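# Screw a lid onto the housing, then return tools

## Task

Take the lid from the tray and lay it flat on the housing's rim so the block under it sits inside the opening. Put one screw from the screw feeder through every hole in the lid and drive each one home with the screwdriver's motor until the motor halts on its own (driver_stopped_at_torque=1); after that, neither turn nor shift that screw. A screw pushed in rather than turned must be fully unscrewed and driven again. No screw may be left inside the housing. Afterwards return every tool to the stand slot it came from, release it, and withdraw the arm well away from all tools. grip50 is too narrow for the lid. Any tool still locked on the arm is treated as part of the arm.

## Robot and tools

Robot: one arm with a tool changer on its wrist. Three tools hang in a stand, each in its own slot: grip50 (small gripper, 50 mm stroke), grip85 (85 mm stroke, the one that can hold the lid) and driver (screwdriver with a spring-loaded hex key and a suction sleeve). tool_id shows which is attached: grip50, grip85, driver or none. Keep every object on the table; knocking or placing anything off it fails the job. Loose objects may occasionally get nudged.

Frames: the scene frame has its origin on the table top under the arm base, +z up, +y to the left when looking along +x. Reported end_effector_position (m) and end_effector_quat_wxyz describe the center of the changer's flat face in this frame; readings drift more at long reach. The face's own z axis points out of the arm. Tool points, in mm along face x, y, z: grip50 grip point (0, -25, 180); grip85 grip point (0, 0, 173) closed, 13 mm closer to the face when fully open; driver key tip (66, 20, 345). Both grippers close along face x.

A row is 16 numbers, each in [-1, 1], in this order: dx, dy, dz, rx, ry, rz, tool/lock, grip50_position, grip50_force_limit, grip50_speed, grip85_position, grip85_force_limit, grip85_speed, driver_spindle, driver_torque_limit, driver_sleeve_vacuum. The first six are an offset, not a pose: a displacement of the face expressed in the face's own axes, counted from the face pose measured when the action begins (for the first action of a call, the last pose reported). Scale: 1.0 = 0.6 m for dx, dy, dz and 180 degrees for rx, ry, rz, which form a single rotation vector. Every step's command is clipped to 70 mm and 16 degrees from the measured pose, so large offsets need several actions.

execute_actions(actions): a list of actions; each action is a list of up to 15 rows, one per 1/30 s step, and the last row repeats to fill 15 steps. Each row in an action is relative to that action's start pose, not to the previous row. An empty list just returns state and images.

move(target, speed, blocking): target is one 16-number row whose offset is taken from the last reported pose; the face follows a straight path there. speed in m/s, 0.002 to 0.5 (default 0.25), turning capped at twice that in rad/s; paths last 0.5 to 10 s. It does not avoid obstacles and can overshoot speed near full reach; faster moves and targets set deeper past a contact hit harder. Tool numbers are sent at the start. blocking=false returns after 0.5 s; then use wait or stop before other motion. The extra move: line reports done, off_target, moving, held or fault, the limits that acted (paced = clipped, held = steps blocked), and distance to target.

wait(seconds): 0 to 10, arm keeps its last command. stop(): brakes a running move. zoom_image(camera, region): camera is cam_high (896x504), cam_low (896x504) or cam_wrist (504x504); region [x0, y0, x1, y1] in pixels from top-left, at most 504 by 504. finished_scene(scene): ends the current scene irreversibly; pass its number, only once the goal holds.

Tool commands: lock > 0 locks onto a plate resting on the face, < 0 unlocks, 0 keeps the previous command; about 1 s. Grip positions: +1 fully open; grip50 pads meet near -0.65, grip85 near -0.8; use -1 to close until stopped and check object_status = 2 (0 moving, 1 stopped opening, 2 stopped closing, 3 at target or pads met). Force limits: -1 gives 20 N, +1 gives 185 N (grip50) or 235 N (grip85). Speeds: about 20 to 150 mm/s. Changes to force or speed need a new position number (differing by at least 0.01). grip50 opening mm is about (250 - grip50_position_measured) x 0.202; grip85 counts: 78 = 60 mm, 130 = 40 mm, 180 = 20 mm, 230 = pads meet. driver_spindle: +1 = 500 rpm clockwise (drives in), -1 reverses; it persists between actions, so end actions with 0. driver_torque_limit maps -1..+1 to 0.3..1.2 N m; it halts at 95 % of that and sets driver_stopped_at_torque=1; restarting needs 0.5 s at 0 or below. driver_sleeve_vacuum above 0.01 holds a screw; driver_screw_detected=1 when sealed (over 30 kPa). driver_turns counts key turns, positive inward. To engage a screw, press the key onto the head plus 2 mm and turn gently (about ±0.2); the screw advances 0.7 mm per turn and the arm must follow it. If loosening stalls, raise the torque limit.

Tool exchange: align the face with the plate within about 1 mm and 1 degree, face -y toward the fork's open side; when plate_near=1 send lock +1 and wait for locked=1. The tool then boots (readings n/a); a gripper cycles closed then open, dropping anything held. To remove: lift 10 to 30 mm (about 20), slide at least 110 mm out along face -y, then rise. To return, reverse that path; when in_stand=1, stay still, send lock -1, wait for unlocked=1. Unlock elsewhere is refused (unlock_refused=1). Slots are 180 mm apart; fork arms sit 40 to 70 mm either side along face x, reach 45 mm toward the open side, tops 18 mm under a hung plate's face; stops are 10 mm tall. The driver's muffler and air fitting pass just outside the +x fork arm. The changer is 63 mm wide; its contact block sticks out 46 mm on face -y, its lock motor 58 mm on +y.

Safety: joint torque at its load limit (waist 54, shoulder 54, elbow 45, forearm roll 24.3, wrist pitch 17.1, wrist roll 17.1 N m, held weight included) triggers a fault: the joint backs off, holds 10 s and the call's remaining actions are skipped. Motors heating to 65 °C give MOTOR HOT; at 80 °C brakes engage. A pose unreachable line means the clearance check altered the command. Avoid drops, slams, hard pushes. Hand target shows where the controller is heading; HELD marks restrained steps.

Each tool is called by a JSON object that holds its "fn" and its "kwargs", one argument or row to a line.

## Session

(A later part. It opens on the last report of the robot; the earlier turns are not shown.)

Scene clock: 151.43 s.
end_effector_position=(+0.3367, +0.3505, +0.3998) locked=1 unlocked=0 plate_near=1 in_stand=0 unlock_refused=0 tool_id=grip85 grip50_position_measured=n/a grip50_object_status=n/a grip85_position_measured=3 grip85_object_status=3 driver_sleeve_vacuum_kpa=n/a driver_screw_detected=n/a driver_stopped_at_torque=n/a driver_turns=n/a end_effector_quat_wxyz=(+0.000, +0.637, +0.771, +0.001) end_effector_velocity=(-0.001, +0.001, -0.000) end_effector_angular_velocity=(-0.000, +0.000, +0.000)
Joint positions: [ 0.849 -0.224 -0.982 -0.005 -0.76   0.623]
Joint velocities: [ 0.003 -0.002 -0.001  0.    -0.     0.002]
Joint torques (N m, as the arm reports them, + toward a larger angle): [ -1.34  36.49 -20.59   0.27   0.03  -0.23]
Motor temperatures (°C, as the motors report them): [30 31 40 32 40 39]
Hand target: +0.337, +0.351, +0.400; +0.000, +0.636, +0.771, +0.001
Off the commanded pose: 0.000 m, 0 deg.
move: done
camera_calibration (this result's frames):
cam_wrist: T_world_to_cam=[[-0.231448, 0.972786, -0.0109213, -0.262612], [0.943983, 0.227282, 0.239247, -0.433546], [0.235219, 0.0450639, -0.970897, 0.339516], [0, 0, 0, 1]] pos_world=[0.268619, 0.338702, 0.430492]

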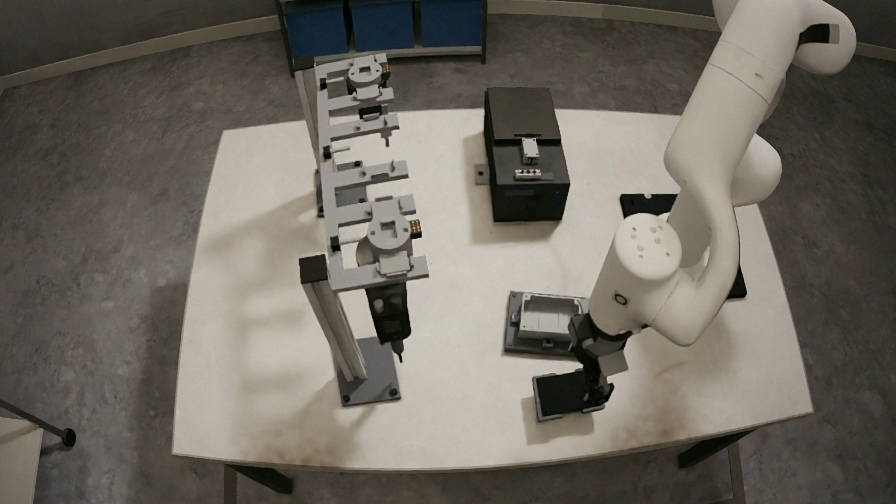

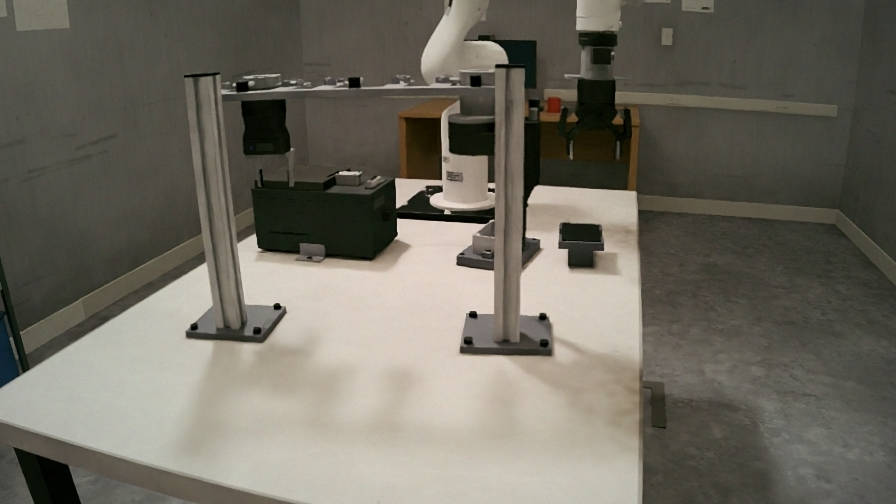

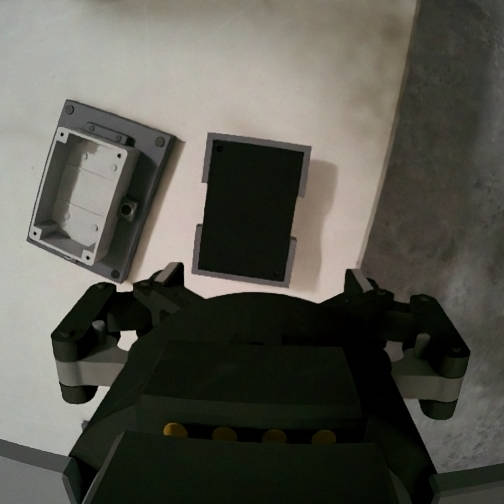

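{"fn": "move", "kwargs": {
  "target": [-0.0187,-0.0385,0.1167,0,0,0.029,0,1,0,0,1,0,0,0,0,0],
  "speed": 0.15
}}

{"fn": "zoom_image", "kwargs": {
  "camera": "cam_wrist",
  "region": [140, 100, 400, 320]
}}

Scene clock: 187.93 s.
end_effector_position=(+0.3165, +0.3353, +0.3301) locked=1 unlocked=0 plate_near=1 in_stand=0 unlock_refused=0 tool_id=grip85 grip50_position_measured=n/a grip50_object_status=n/a grip85_position_measured=3 grip85_object_status=3 driver_sleeve_vacuum_kpa=n/a driver_screw_detected=n/a driver_stopped_at_torque=n/a driver_turns=n/a end_effector_quat_wxyz=(+0.000, +0.671, +0.741, +0.001) end_effector_velocity=(-0.000, +0.000, -0.001) end_effector_angular_velocity=(-0.000, -0.002, +0.000)
Joint positions: [ 0.858 -0.266 -0.851 -0.007 -0.588  0.724]
Joint velocities: [ 0.001 -0.001  0.002 -0.002  0.004  0.003]
Joint torques (N m, as the arm reports them, + toward a larger angle): [ -0.9   36.03 -18.67  -0.01   0.    -0.21]
Motor temperatures (°C, as the motors report them): [30 31 40 32 40 39]
Hand target: +0.316, +0.335, +0.330; +0.000, +0.671, +0.741, +0.001
Off the commanded pose: 0.000 m, 0 deg.
move: done
camera_calibration (this result's frames):
cam_wrist: T_world_to_cam=[[-0.141945, 0.98982, -0.0104384, -0.287443], [0.960641, 0.140289, 0.239765, -0.370565], [0.238789, 0.0240058, -0.970775, 0.283184], [0, 0, 0, 1]] pos_world=[0.247558, 0.329704, 0.360756]

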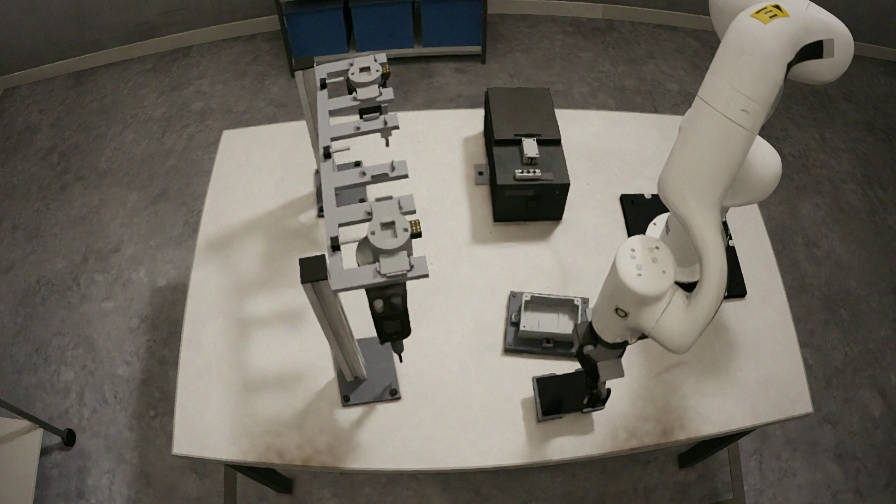

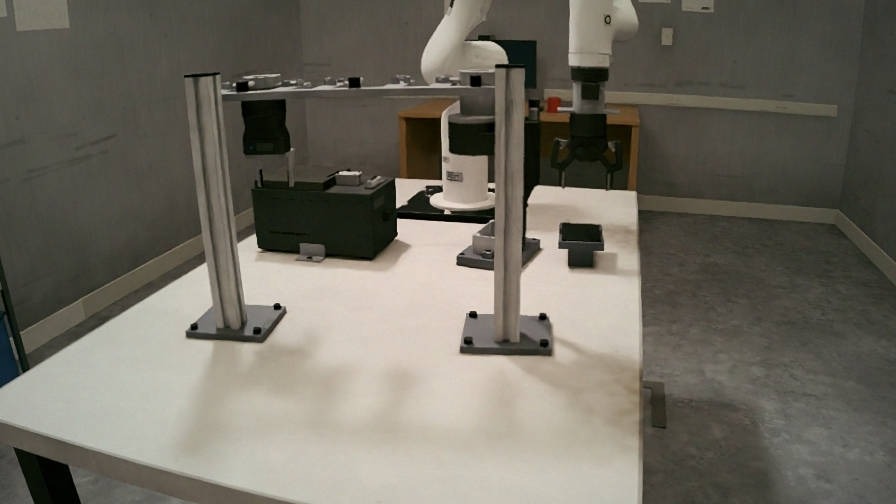

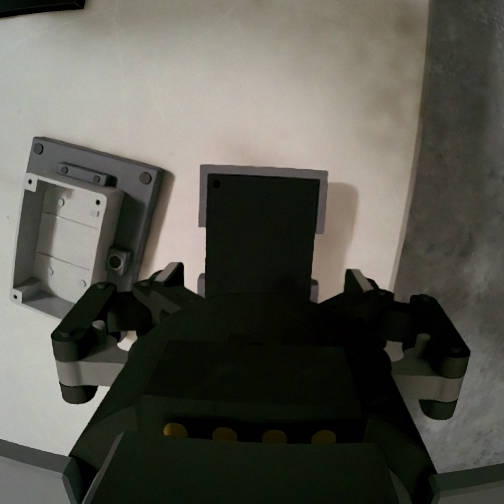

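Region (140, 100, 400, 320) of cam_wrist's 504x504 image, scaled by 1.938, with more detail than that image has; it fills the top 426 rows of this view, and the rest is white.

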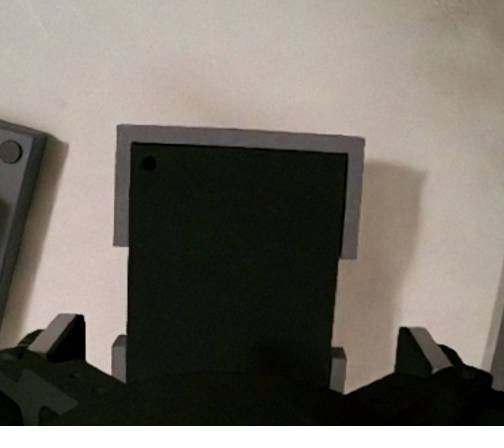

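{"fn": "move", "kwargs": {
  "target": [-0.0063,-0.0083,0.075,0,0,0.003,0,1,0,0,1,0,0,0,0,0],
  "speed": 0.08
}}

{"fn": "zoom_image", "kwargs": {
  "camera": "cam_wrist",
  "region": [140, 140, 400, 320]
}}

{"fn": "zoom_image", "kwargs": {
  "camera": "cam_low",
  "region": [520, 140, 660, 280]
}}

Scene clock: 209.10 s.
end_effector_position=(+0.3121, +0.3312, +0.2853) locked=1 unlocked=0 plate_near=1 in_stand=0 unlock_refused=0 tool_id=grip85 grip50_position_measured=n/a grip50_object_status=n/a grip85_position_measured=3 grip85_object_status=3 driver_sleeve_vacuum_kpa=n/a driver_screw_detected=n/a driver_stopped_at_torque=n/a driver_turns=n/a end_effector_quat_wxyz=(+0.000, +0.675, +0.738, +0.002) end_effector_velocity=(-0.001, +0.001, -0.001) end_effector_angular_velocity=(+0.001, -0.000, +0.001)
Joint positions: [ 0.858 -0.333 -0.811 -0.009 -0.48   0.736]
Joint velocities: [ 0.002 -0.001  0.001  0.     0.003  0.   ]
Joint torques (N m, as the arm reports them, + toward a larger angle): [ -1.6   36.96 -17.49   0.19  -0.13  -0.31]
Motor temperatures (°C, as the motors report them): [30 31 40 32 39 39]
Hand target: +0.312, +0.331, +0.285; +0.000, +0.675, +0.738, +0.001
Off the commanded pose: 0.000 m, 0 deg.
move: done
camera_calibration (this result's frames):
cam_wrist: T_world_to_cam=[[-0.132524, 0.991126, -0.0102938, -0.287828], [0.961849, 0.131103, 0.240121, -0.352461], [0.23934, 0.0219207, -0.970688, 0.241326], [0, 0, 0, 1]] pos_world=[0.243111, 0.326192, 0.315923]

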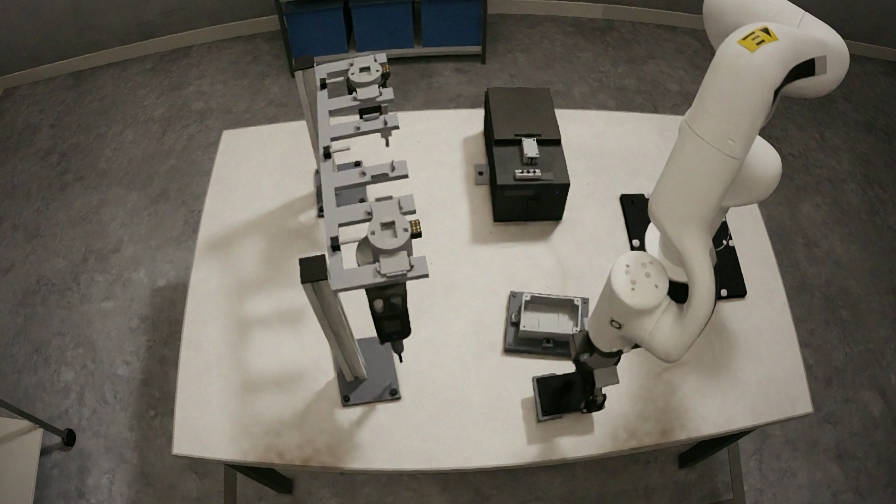

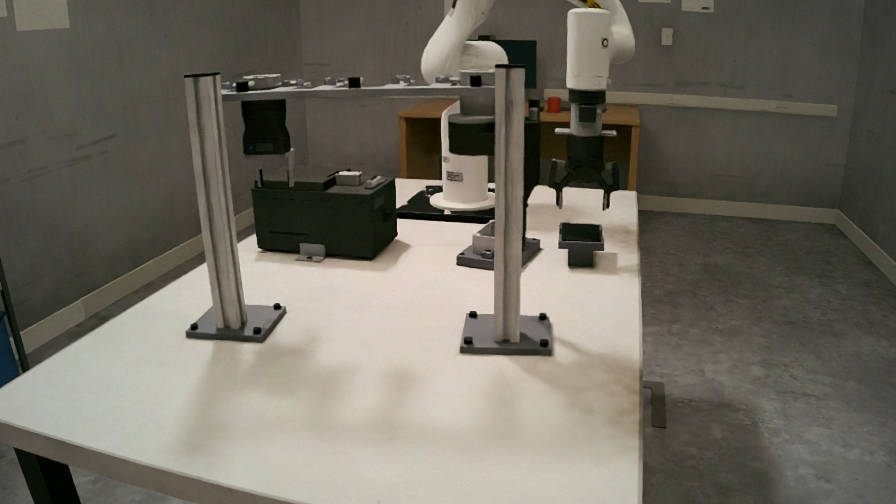

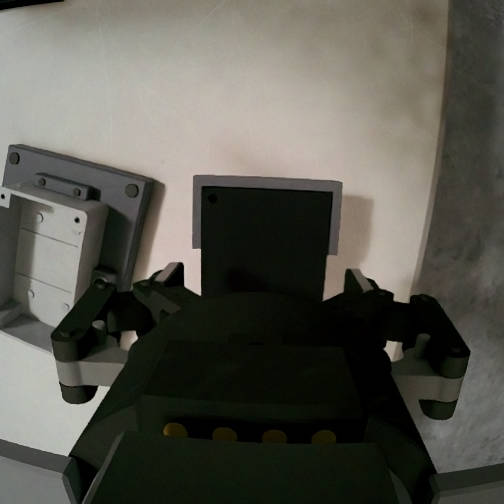

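Region (140, 140, 400, 320) of cam_wrist's 504x504 image, scaled by 1.938, with more detail than that image has; it fills the top 349 rows of this view, and the rest is white.

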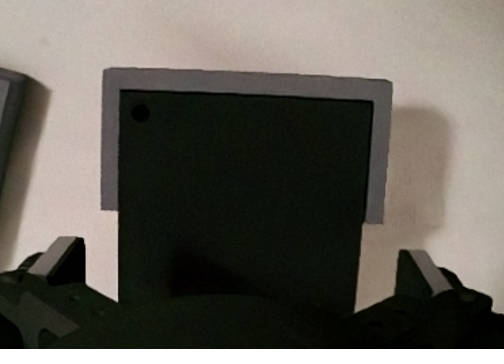

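Region (520, 140, 660, 280) of cam_low's 896x504 image, scaled by 3.600, with more detail than that image has.

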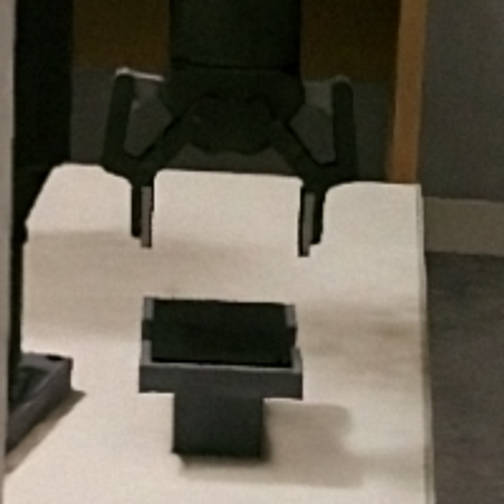

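{"fn": "move", "kwargs": {
  "target": [-0.0015,0.0208,0.042,0,0,0,0,1,0,0,1,0,0,0,0,0],
  "speed": 0.06
}}

{"fn": "zoom_image", "kwargs": {
  "camera": "cam_wrist",
  "region": [140, 140, 400, 320]
}}

{"fn": "zoom_image", "kwargs": {
  "camera": "cam_low",
  "region": [520, 140, 660, 280]
}}

{"fn": "zoom_image", "kwargs": {
  "camera": "cam_high",
  "region": [500, 320, 660, 450]
}}

Scene clock: 316.20 s.
end_effector_position=(+0.3246, +0.3314, +0.2602) locked=1 unlocked=0 plate_near=1 in_stand=0 unlock_refused=0 tool_id=grip85 grip50_position_measured=n/a grip50_object_status=n/a grip85_position_measured=3 grip85_object_status=3 driver_sleeve_vacuum_kpa=n/a driver_screw_detected=n/a driver_stopped_at_torque=n/a driver_turns=n/a end_effector_quat_wxyz=(+0.000, +0.675, +0.738, +0.002) end_effector_velocity=(+0.001, +0.001, -0.001) end_effector_angular_velocity=(+0.002, -0.002, +0.001)
Joint positions: [ 0.839 -0.399 -0.828 -0.01  -0.431  0.718]
Joint velocities: [-0.    -0.002 -0.002 -0.     0.004 -0.002]
Joint torques (N m, as the arm reports them, + toward a larger angle): [ -1.61  40.22 -16.49  -0.35  -0.07  -0.19]
Motor temperatures (°C, as the motors report them): [30 31 39 32 39 39]
Hand target: +0.325, +0.331, +0.260; +0.000, +0.675, +0.738, +0.002
Off the commanded pose: 0.000 m, 0 deg.
move: done
camera_calibration (this result's frames):
cam_wrist: T_world_to_cam=[[-0.132497, 0.99113, -0.010292, -0.286676], [0.961811, 0.131072, 0.240291, -0.358586], [0.239509, 0.0219389, -0.970646, 0.213943], [0, 0, 0, 1]] pos_world=[0.255667, 0.32644, 0.290878]

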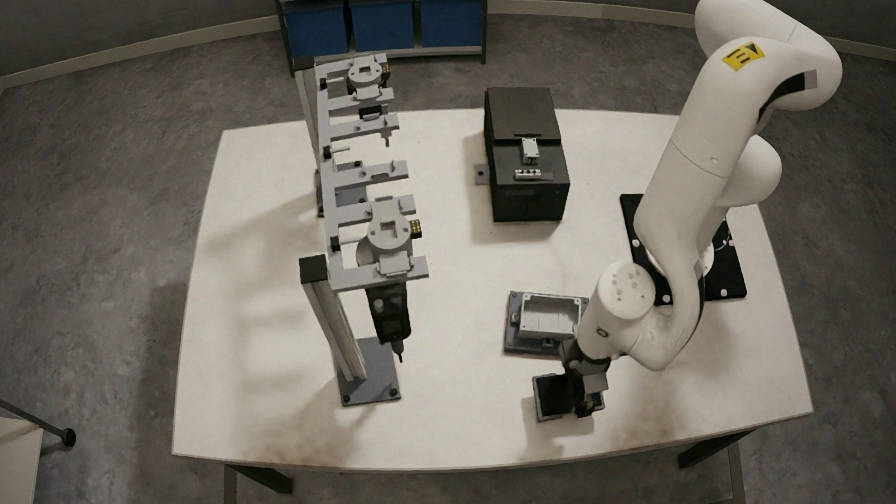

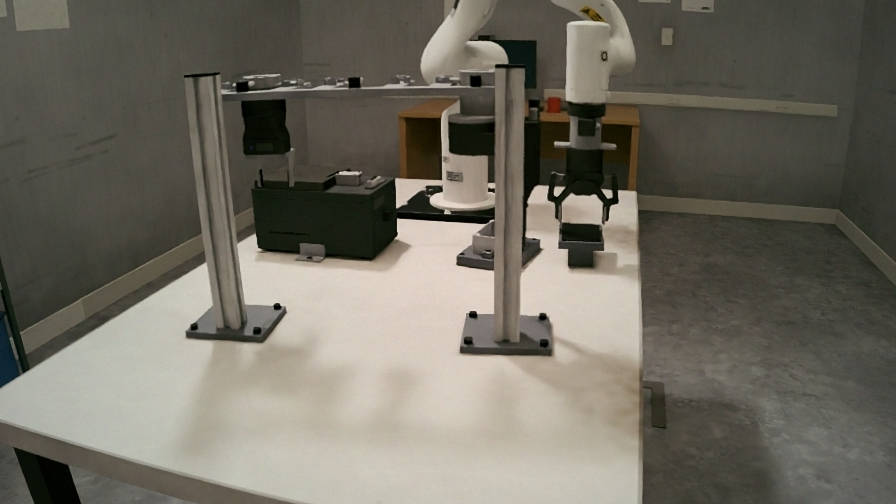

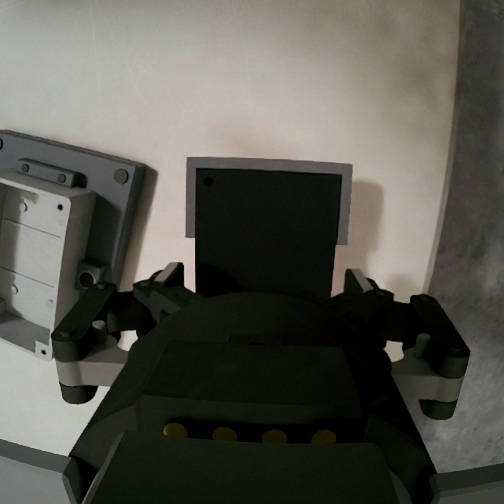

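Region (140, 140, 400, 320) of cam_wrist's 504x504 image, scaled by 1.938, with more detail than that image has; it fills the top 349 rows of this view, and the rest is white.

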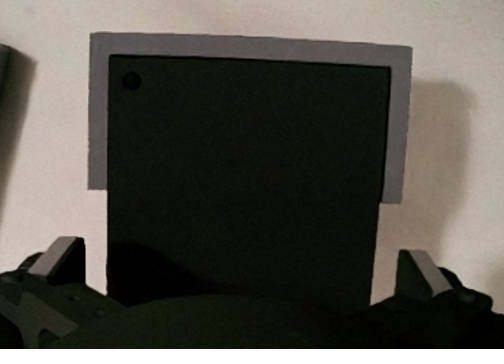

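Region (520, 140, 660, 280) of cam_low's 896x504 image, scaled by 3.600, with more detail than that image has.

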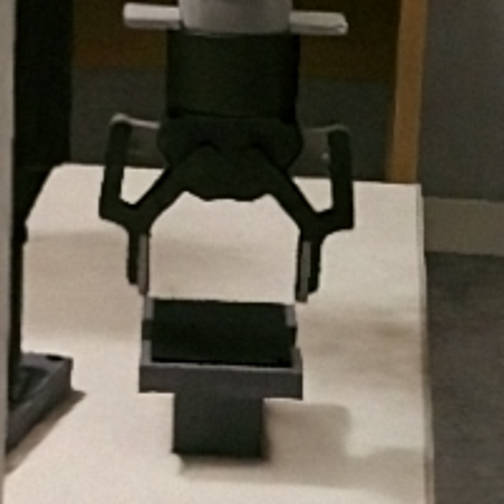

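Region (500, 320, 660, 450) of cam_high's 896x504 image, scaled by 3.150, with more detail than that image has; it fills the top 410 rows of this view, and the rest is white.

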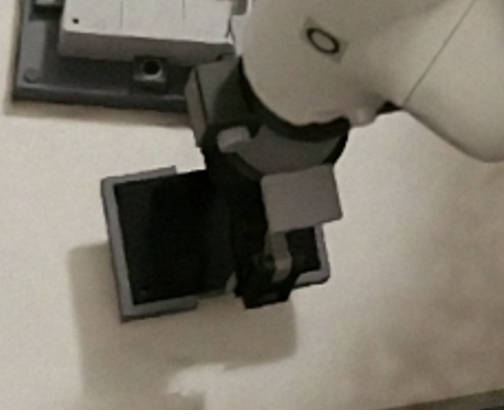

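{"fn": "move", "kwargs": {
  "target": [0,0,0.035,0,0,0,0,1,0,0,1,0,0,0,0,0],
  "speed": 0.03
}}

{"fn": "zoom_image", "kwargs": {
  "camera": "cam_low",
  "region": [520, 160, 660, 280]
}}

{"fn": "zoom_image", "kwargs": {
  "camera": "cam_wrist",
  "region": [140, 140, 400, 320]
}}

Scene clock: 331.80 s.
end_effector_position=(+0.3247, +0.3314, +0.2393) locked=1 unlocked=0 plate_near=1 in_stand=0 unlock_refused=0 tool_id=grip85 grip50_position_measured=n/a grip50_object_status=n/a grip85_position_measured=3 grip85_object_status=3 driver_sleeve_vacuum_kpa=n/a driver_screw_detected=n/a driver_stopped_at_torque=n/a driver_turns=n/a end_effector_quat_wxyz=(+0.000, +0.675, +0.738, +0.002) end_effector_velocity=(+0.001, +0.000, -0.000) end_effector_angular_velocity=(+0.001, -0.000, -0.002)
Joint positions: [ 0.839 -0.442 -0.825 -0.011 -0.385  0.719]
Joint velocities: [-0.001 -0.001 -0.001  0.001  0.002  0.   ]
Joint torques (N m, as the arm reports them, + toward a larger angle): [ -1.71  40.64 -16.    -0.16  -0.07  -0.31]
Motor temperatures (°C, as the motors report them): [30 31 39 32 39 39]
Hand target: +0.325, +0.331, +0.239; +0.000, +0.675, +0.738, +0.002
Off the commanded pose: 0.000 m, 0 deg.
move: done
camera_calibration (this result's frames):
cam_wrist: T_world_to_cam=[[-0.132464, 0.991134, -0.0103002, -0.286918], [0.961791, 0.13104, 0.240389, -0.353648], [0.239607, 0.0219361, -0.970622, 0.193596], [0, 0, 0, 1]] pos_world=[0.255742, 0.326469, 0.269966]

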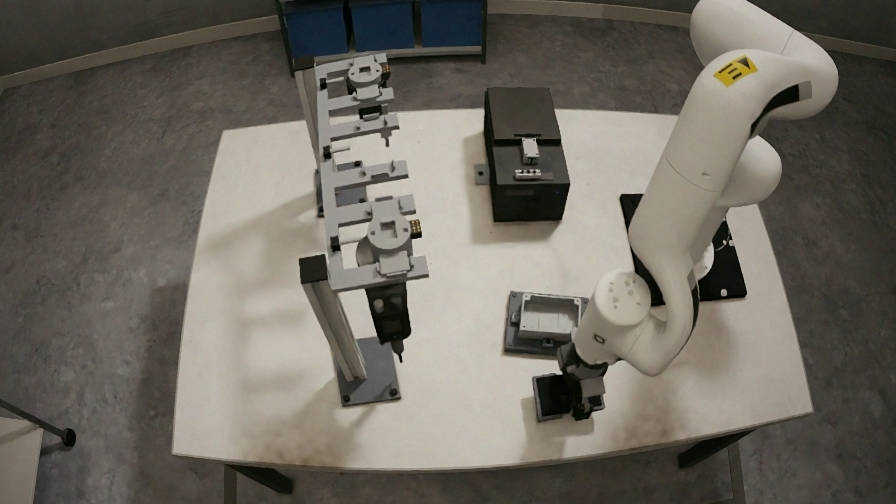

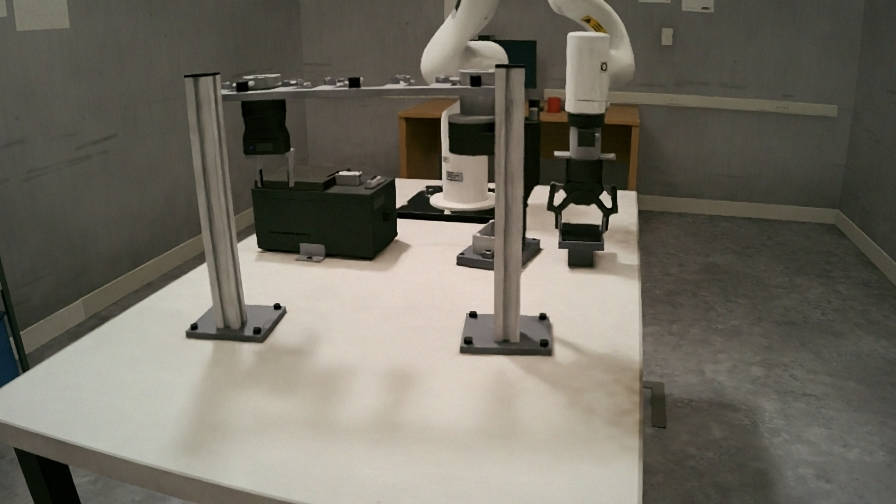

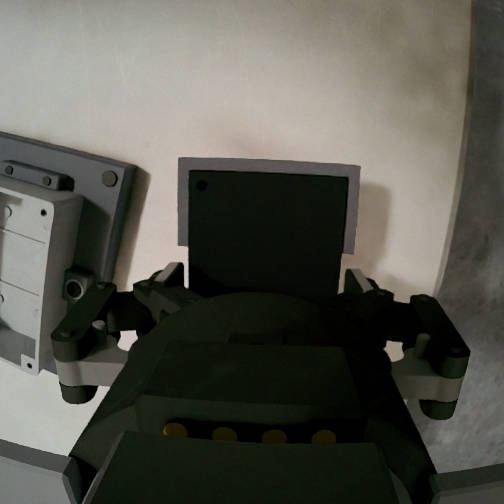

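Region (520, 160, 660, 280) of cam_low's 896x504 image, scaled by 3.600, with more detail than that image has; it fills the top 432 rows of this view, and the rest is white.

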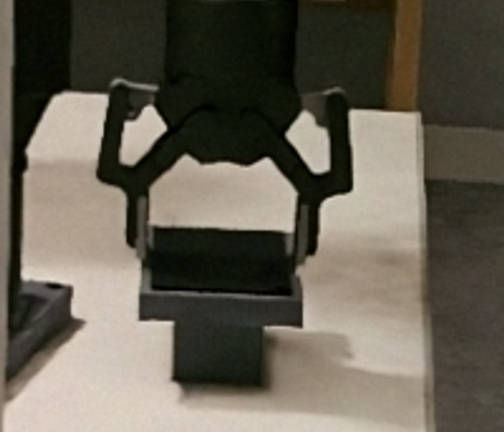

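Region (140, 140, 400, 320) of cam_wrist's 504x504 image, scaled by 1.938, with more detail than that image has; it fills the top 349 rows of this view, and the rest is white.

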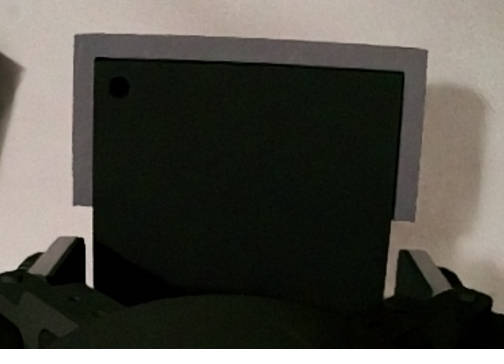

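{"fn": "move", "kwargs": {
  "target": [0,0,0.0135,0,0,0,0,1,0,0,1,0,0,0,0,0],
  "speed": 0.02
}}

{"fn": "zoom_image", "kwargs": {
  "camera": "cam_low",
  "region": [540, 190, 630, 280]
}}

{"fn": "zoom_image", "kwargs": {
  "camera": "cam_high",
  "region": [520, 340, 630, 440]
}}

Scene clock: 345.63 s.
end_effector_position=(+0.3247, +0.3314, +0.2313) locked=1 unlocked=0 plate_near=1 in_stand=0 unlock_refused=0 tool_id=grip85 grip50_position_measured=n/a grip50_object_status=n/a grip85_position_measured=3 grip85_object_status=3 driver_sleeve_vacuum_kpa=n/a driver_screw_detected=n/a driver_stopped_at_torque=n/a driver_turns=n/a end_effector_quat_wxyz=(+0.000, +0.675, +0.738, +0.002) end_effector_velocity=(-0.001, +0.000, -0.001) end_effector_angular_velocity=(-0.001, +0.001, +0.001)
Joint positions: [ 0.839 -0.459 -0.825 -0.012 -0.367  0.72 ]
Joint velocities: [ 0.001 -0.002  0.     0.     0.001  0.001]
Joint torques (N m, as the arm reports them, + toward a larger angle): [ -0.91  42.31 -15.97   0.3    0.07  -0.31]
Motor temperatures (°C, as the motors report them): [30 31 39 32 39 39]
Hand target: +0.325, +0.331, +0.231; +0.000, +0.675, +0.738, +0.002
Off the commanded pose: 0.000 m, 0 deg.
move: done
camera_calibration (this result's frames):
cam_wrist: T_world_to_cam=[[-0.132453, 0.991136, -0.0103297, -0.286997], [0.96179, 0.131036, 0.240393, -0.351737], [0.239615, 0.0219057, -0.970621, 0.185793], [0, 0, 0, 1]] pos_world=[0.255765, 0.326474, 0.261925]

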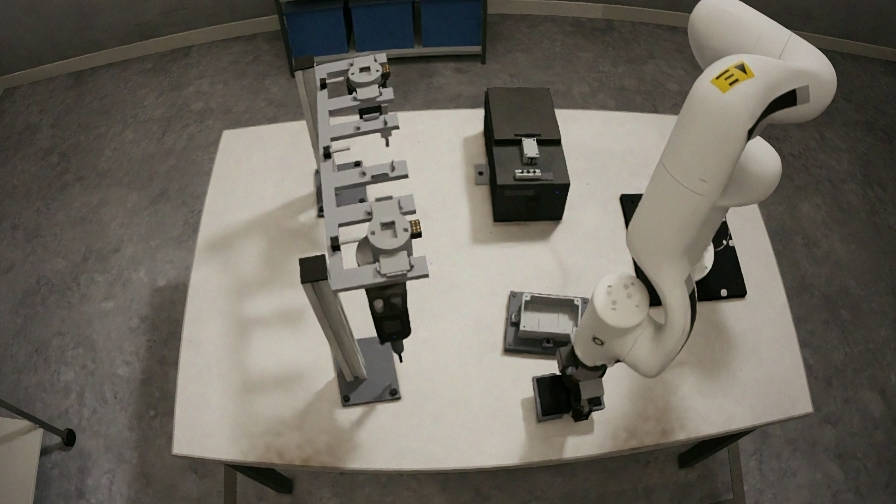

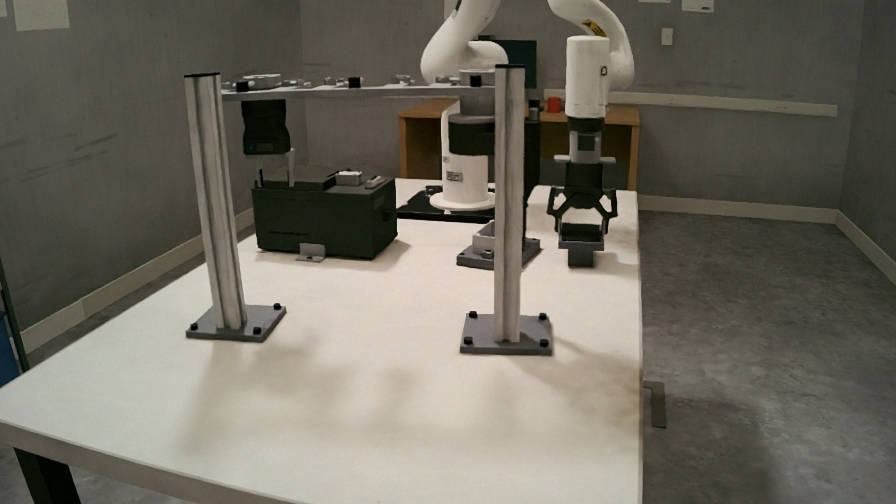

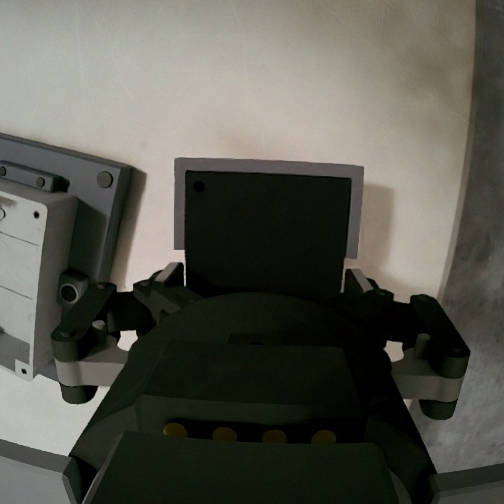

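Region (540, 190, 630, 280) of cam_low's 896x504 image, scaled by 5.600, with more detail than that image has.

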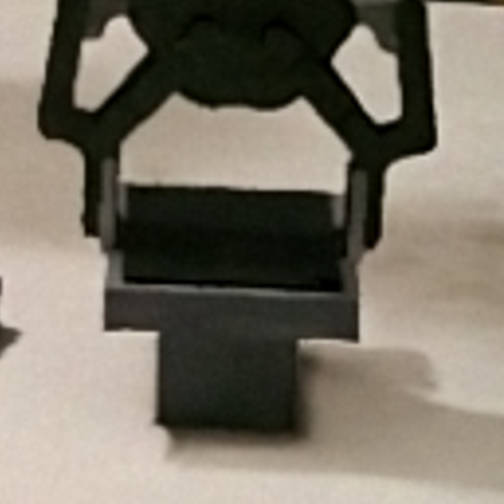

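Region (520, 340, 630, 440) of cam_high's 896x504 image, scaled by 4.582, with more detail than that image has; it fills the top 458 rows of this view, and the rest is white.

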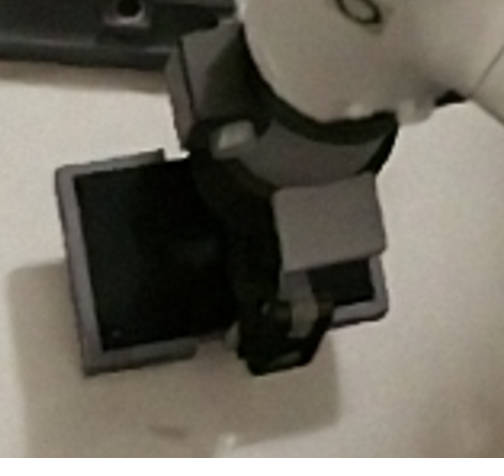

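{"fn": "move", "kwargs": {
  "target": [0,0,0.003,0,0,0,0,1,0,0,-1,0,-0.6,0,0,0],
  "speed": 0.02
}}

{"fn": "zoom_image", "kwargs": {
  "camera": "cam_low",
  "region": [540, 190, 630, 280]
}}

Scene clock: 355.37 s.
end_effector_position=(+0.3248, +0.3315, +0.2313) locked=1 unlocked=0 plate_near=1 in_stand=0 unlock_refused=0 tool_id=grip85 grip50_position_measured=n/a grip50_object_status=n/a grip85_position_measured=25 grip85_object_status=2 driver_sleeve_vacuum_kpa=n/a driver_screw_detected=n/a driver_stopped_at_torque=n/a driver_turns=n/a end_effector_quat_wxyz=(+0.000, +0.675, +0.738, +0.001) end_effector_velocity=(-0.000, -0.001, -0.000) end_effector_angular_velocity=(+0.002, -0.003, +0.000)
Joint positions: [ 0.839 -0.46  -0.826 -0.012 -0.369  0.72 ]
Joint velocities: [-0.     0.002  0.004 -0.001  0.005  0.   ]
Joint torques (N m, as the arm reports them, + toward a larger angle): [-1.7  -1.66 -6.21 -0.75  6.87 -0.48]
Motor temperatures (°C, as the motors report them): [30 31 39 32 39 39]
Hand target: +0.325, +0.331, +0.229; +0.000, +0.675, +0.738, +0.002
Off the commanded pose: 0.002 m, 0 deg.
move: done
camera_calibration (this result's frames):
cam_wrist: T_world_to_cam=[[-0.132363, 0.991134, -0.0115316, -0.28682], [0.962107, 0.131267, 0.238994, -0.35169], [0.238389, 0.0205395, -0.970953, 0.186695], [0, 0, 0, 1]] pos_world=[0.255893, 0.326608, 0.262016]

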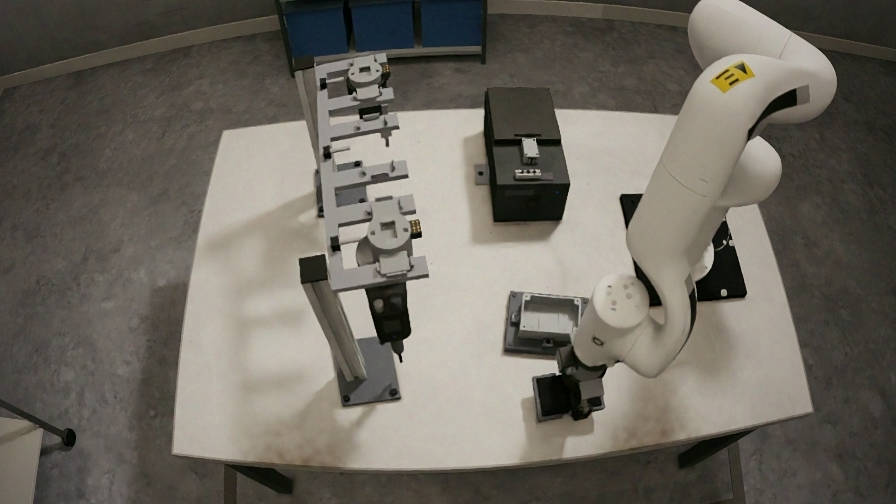

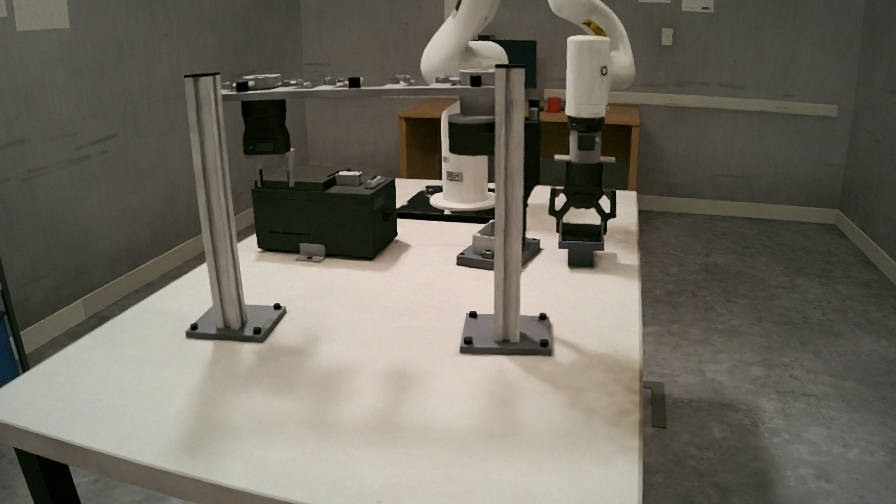

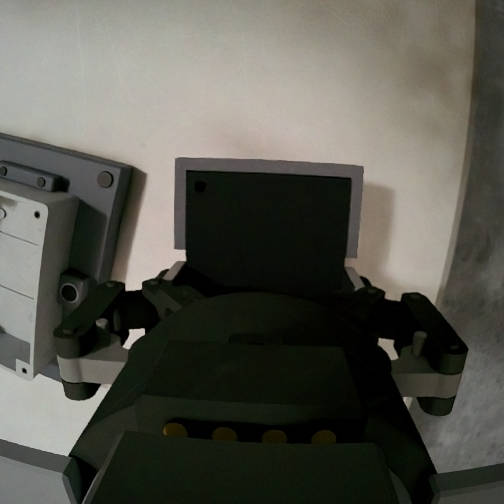

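Region (540, 190, 630, 280) of cam_low's 896x504 image, scaled by 5.600, with more detail than that image has.

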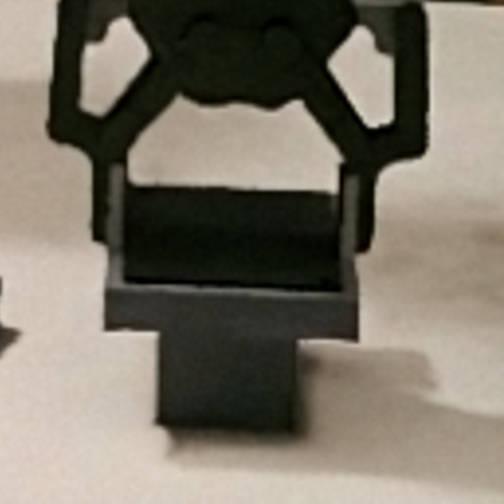

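{"fn": "move", "kwargs": {
  "target": [0,0,-0.012,0,0,0,0,1,0,0,-1,0,-0.6,0,0,0],
  "speed": 0.02
}}

{"fn": "zoom_image", "kwargs": {
  "camera": "cam_low",
  "region": [540, 190, 630, 280]
}}

Scene clock: 377.77 s.
end_effector_position=(+0.3270, +0.3337, +0.2292) locked=1 unlocked=0 plate_near=1 in_stand=0 unlock_refused=0 tool_id=grip85 grip50_position_measured=n/a grip50_object_status=n/a grip85_position_measured=26 grip85_object_status=2 driver_sleeve_vacuum_kpa=n/a driver_screw_detected=n/a driver_stopped_at_torque=n/a driver_turns=n/a end_effector_quat_wxyz=(+0.000, +0.675, +0.738, -0.012) end_effector_velocity=(+0.000, -0.000, -0.000) end_effector_angular_velocity=(+0.001, -0.000, -0.001)
Joint positions: [ 0.839 -0.477 -0.847 -0.012 -0.398  0.72 ]
Joint velocities: [-0.     0.     0.001  0.001  0.001  0.   ]
Joint torques (N m, as the arm reports them, + toward a larger angle): [ -6.28 -97.8   21.94  -3.24  14.65  -1.17]
Motor temperatures (°C, as the motors report them): [30 31 39 32 42 39]
Hand target: +0.318, +0.325, +0.210; -0.000, +0.674, +0.738, -0.023
Off the commanded pose: 0.010 m, 1 deg.
TORQUE FAULT: the external load on joint 2 (shoulder) reached its load limit, and the arm stopped for 10 seconds. That time counts as 20 of the actions that you can send in this scene. The arm's remaining commands of this call were not run. Joint 2 (shoulder) moved back by up to 3 degrees. The arm holds there, with the lock and driver_spindle numbers at 0 and the other tool numbers unchanged, and accepts commands again: back off and push less far. The arm stops again, at the same cost, whenever a joint's load reaches its limit.
move: fault
camera_calibration (this result's frames):
cam_wrist: T_world_to_cam=[[-0.132788, 0.990761, -0.0275741, -0.284782], [0.966182, 0.135598, 0.21933, -0.351873], [0.221043, 0.00248287, -0.975261, 0.196812], [0, 0, 0, 1]] pos_world=[0.258654, 0.329376, 0.261267]

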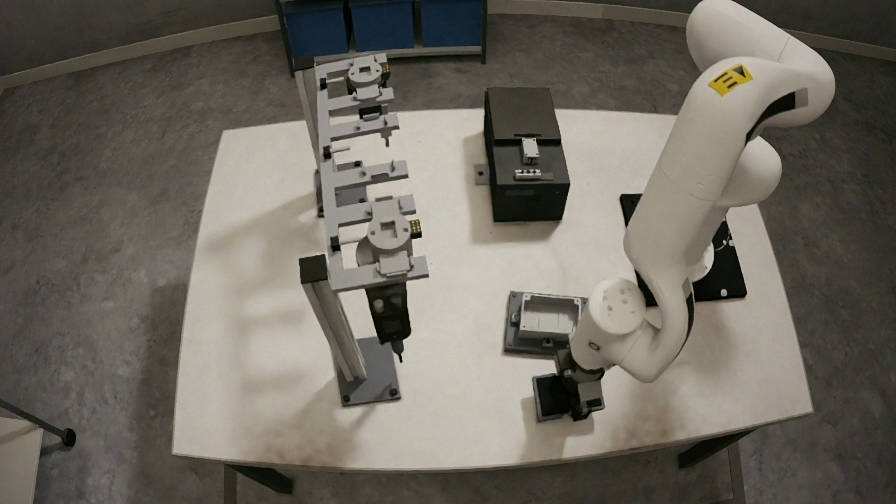

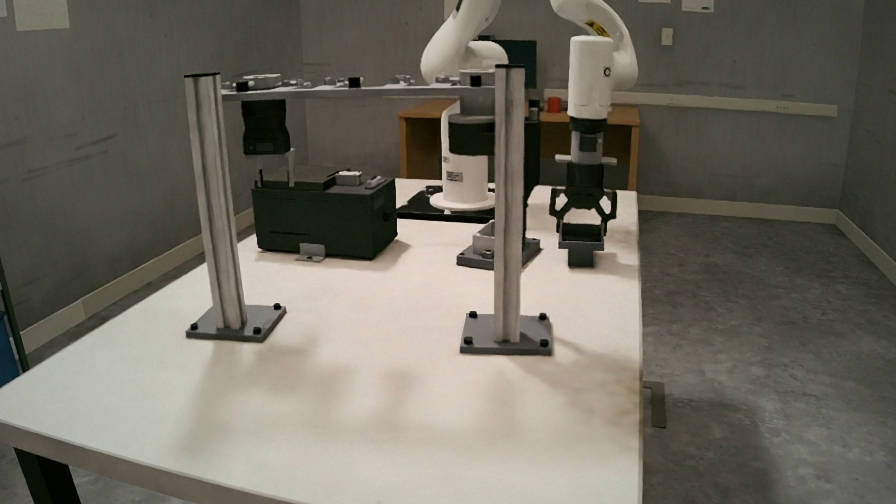

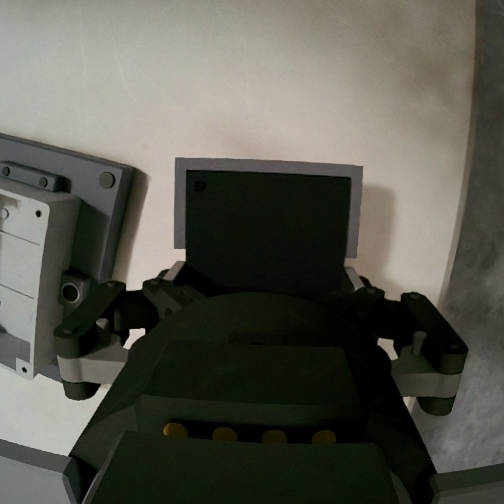

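Region (540, 190, 630, 280) of cam_low's 896x504 image, scaled by 5.600, with more detail than that image has.

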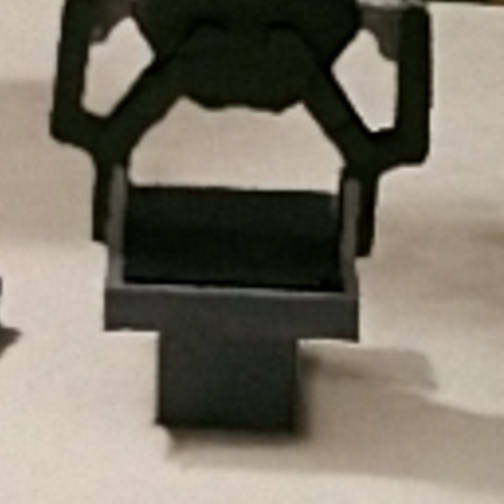

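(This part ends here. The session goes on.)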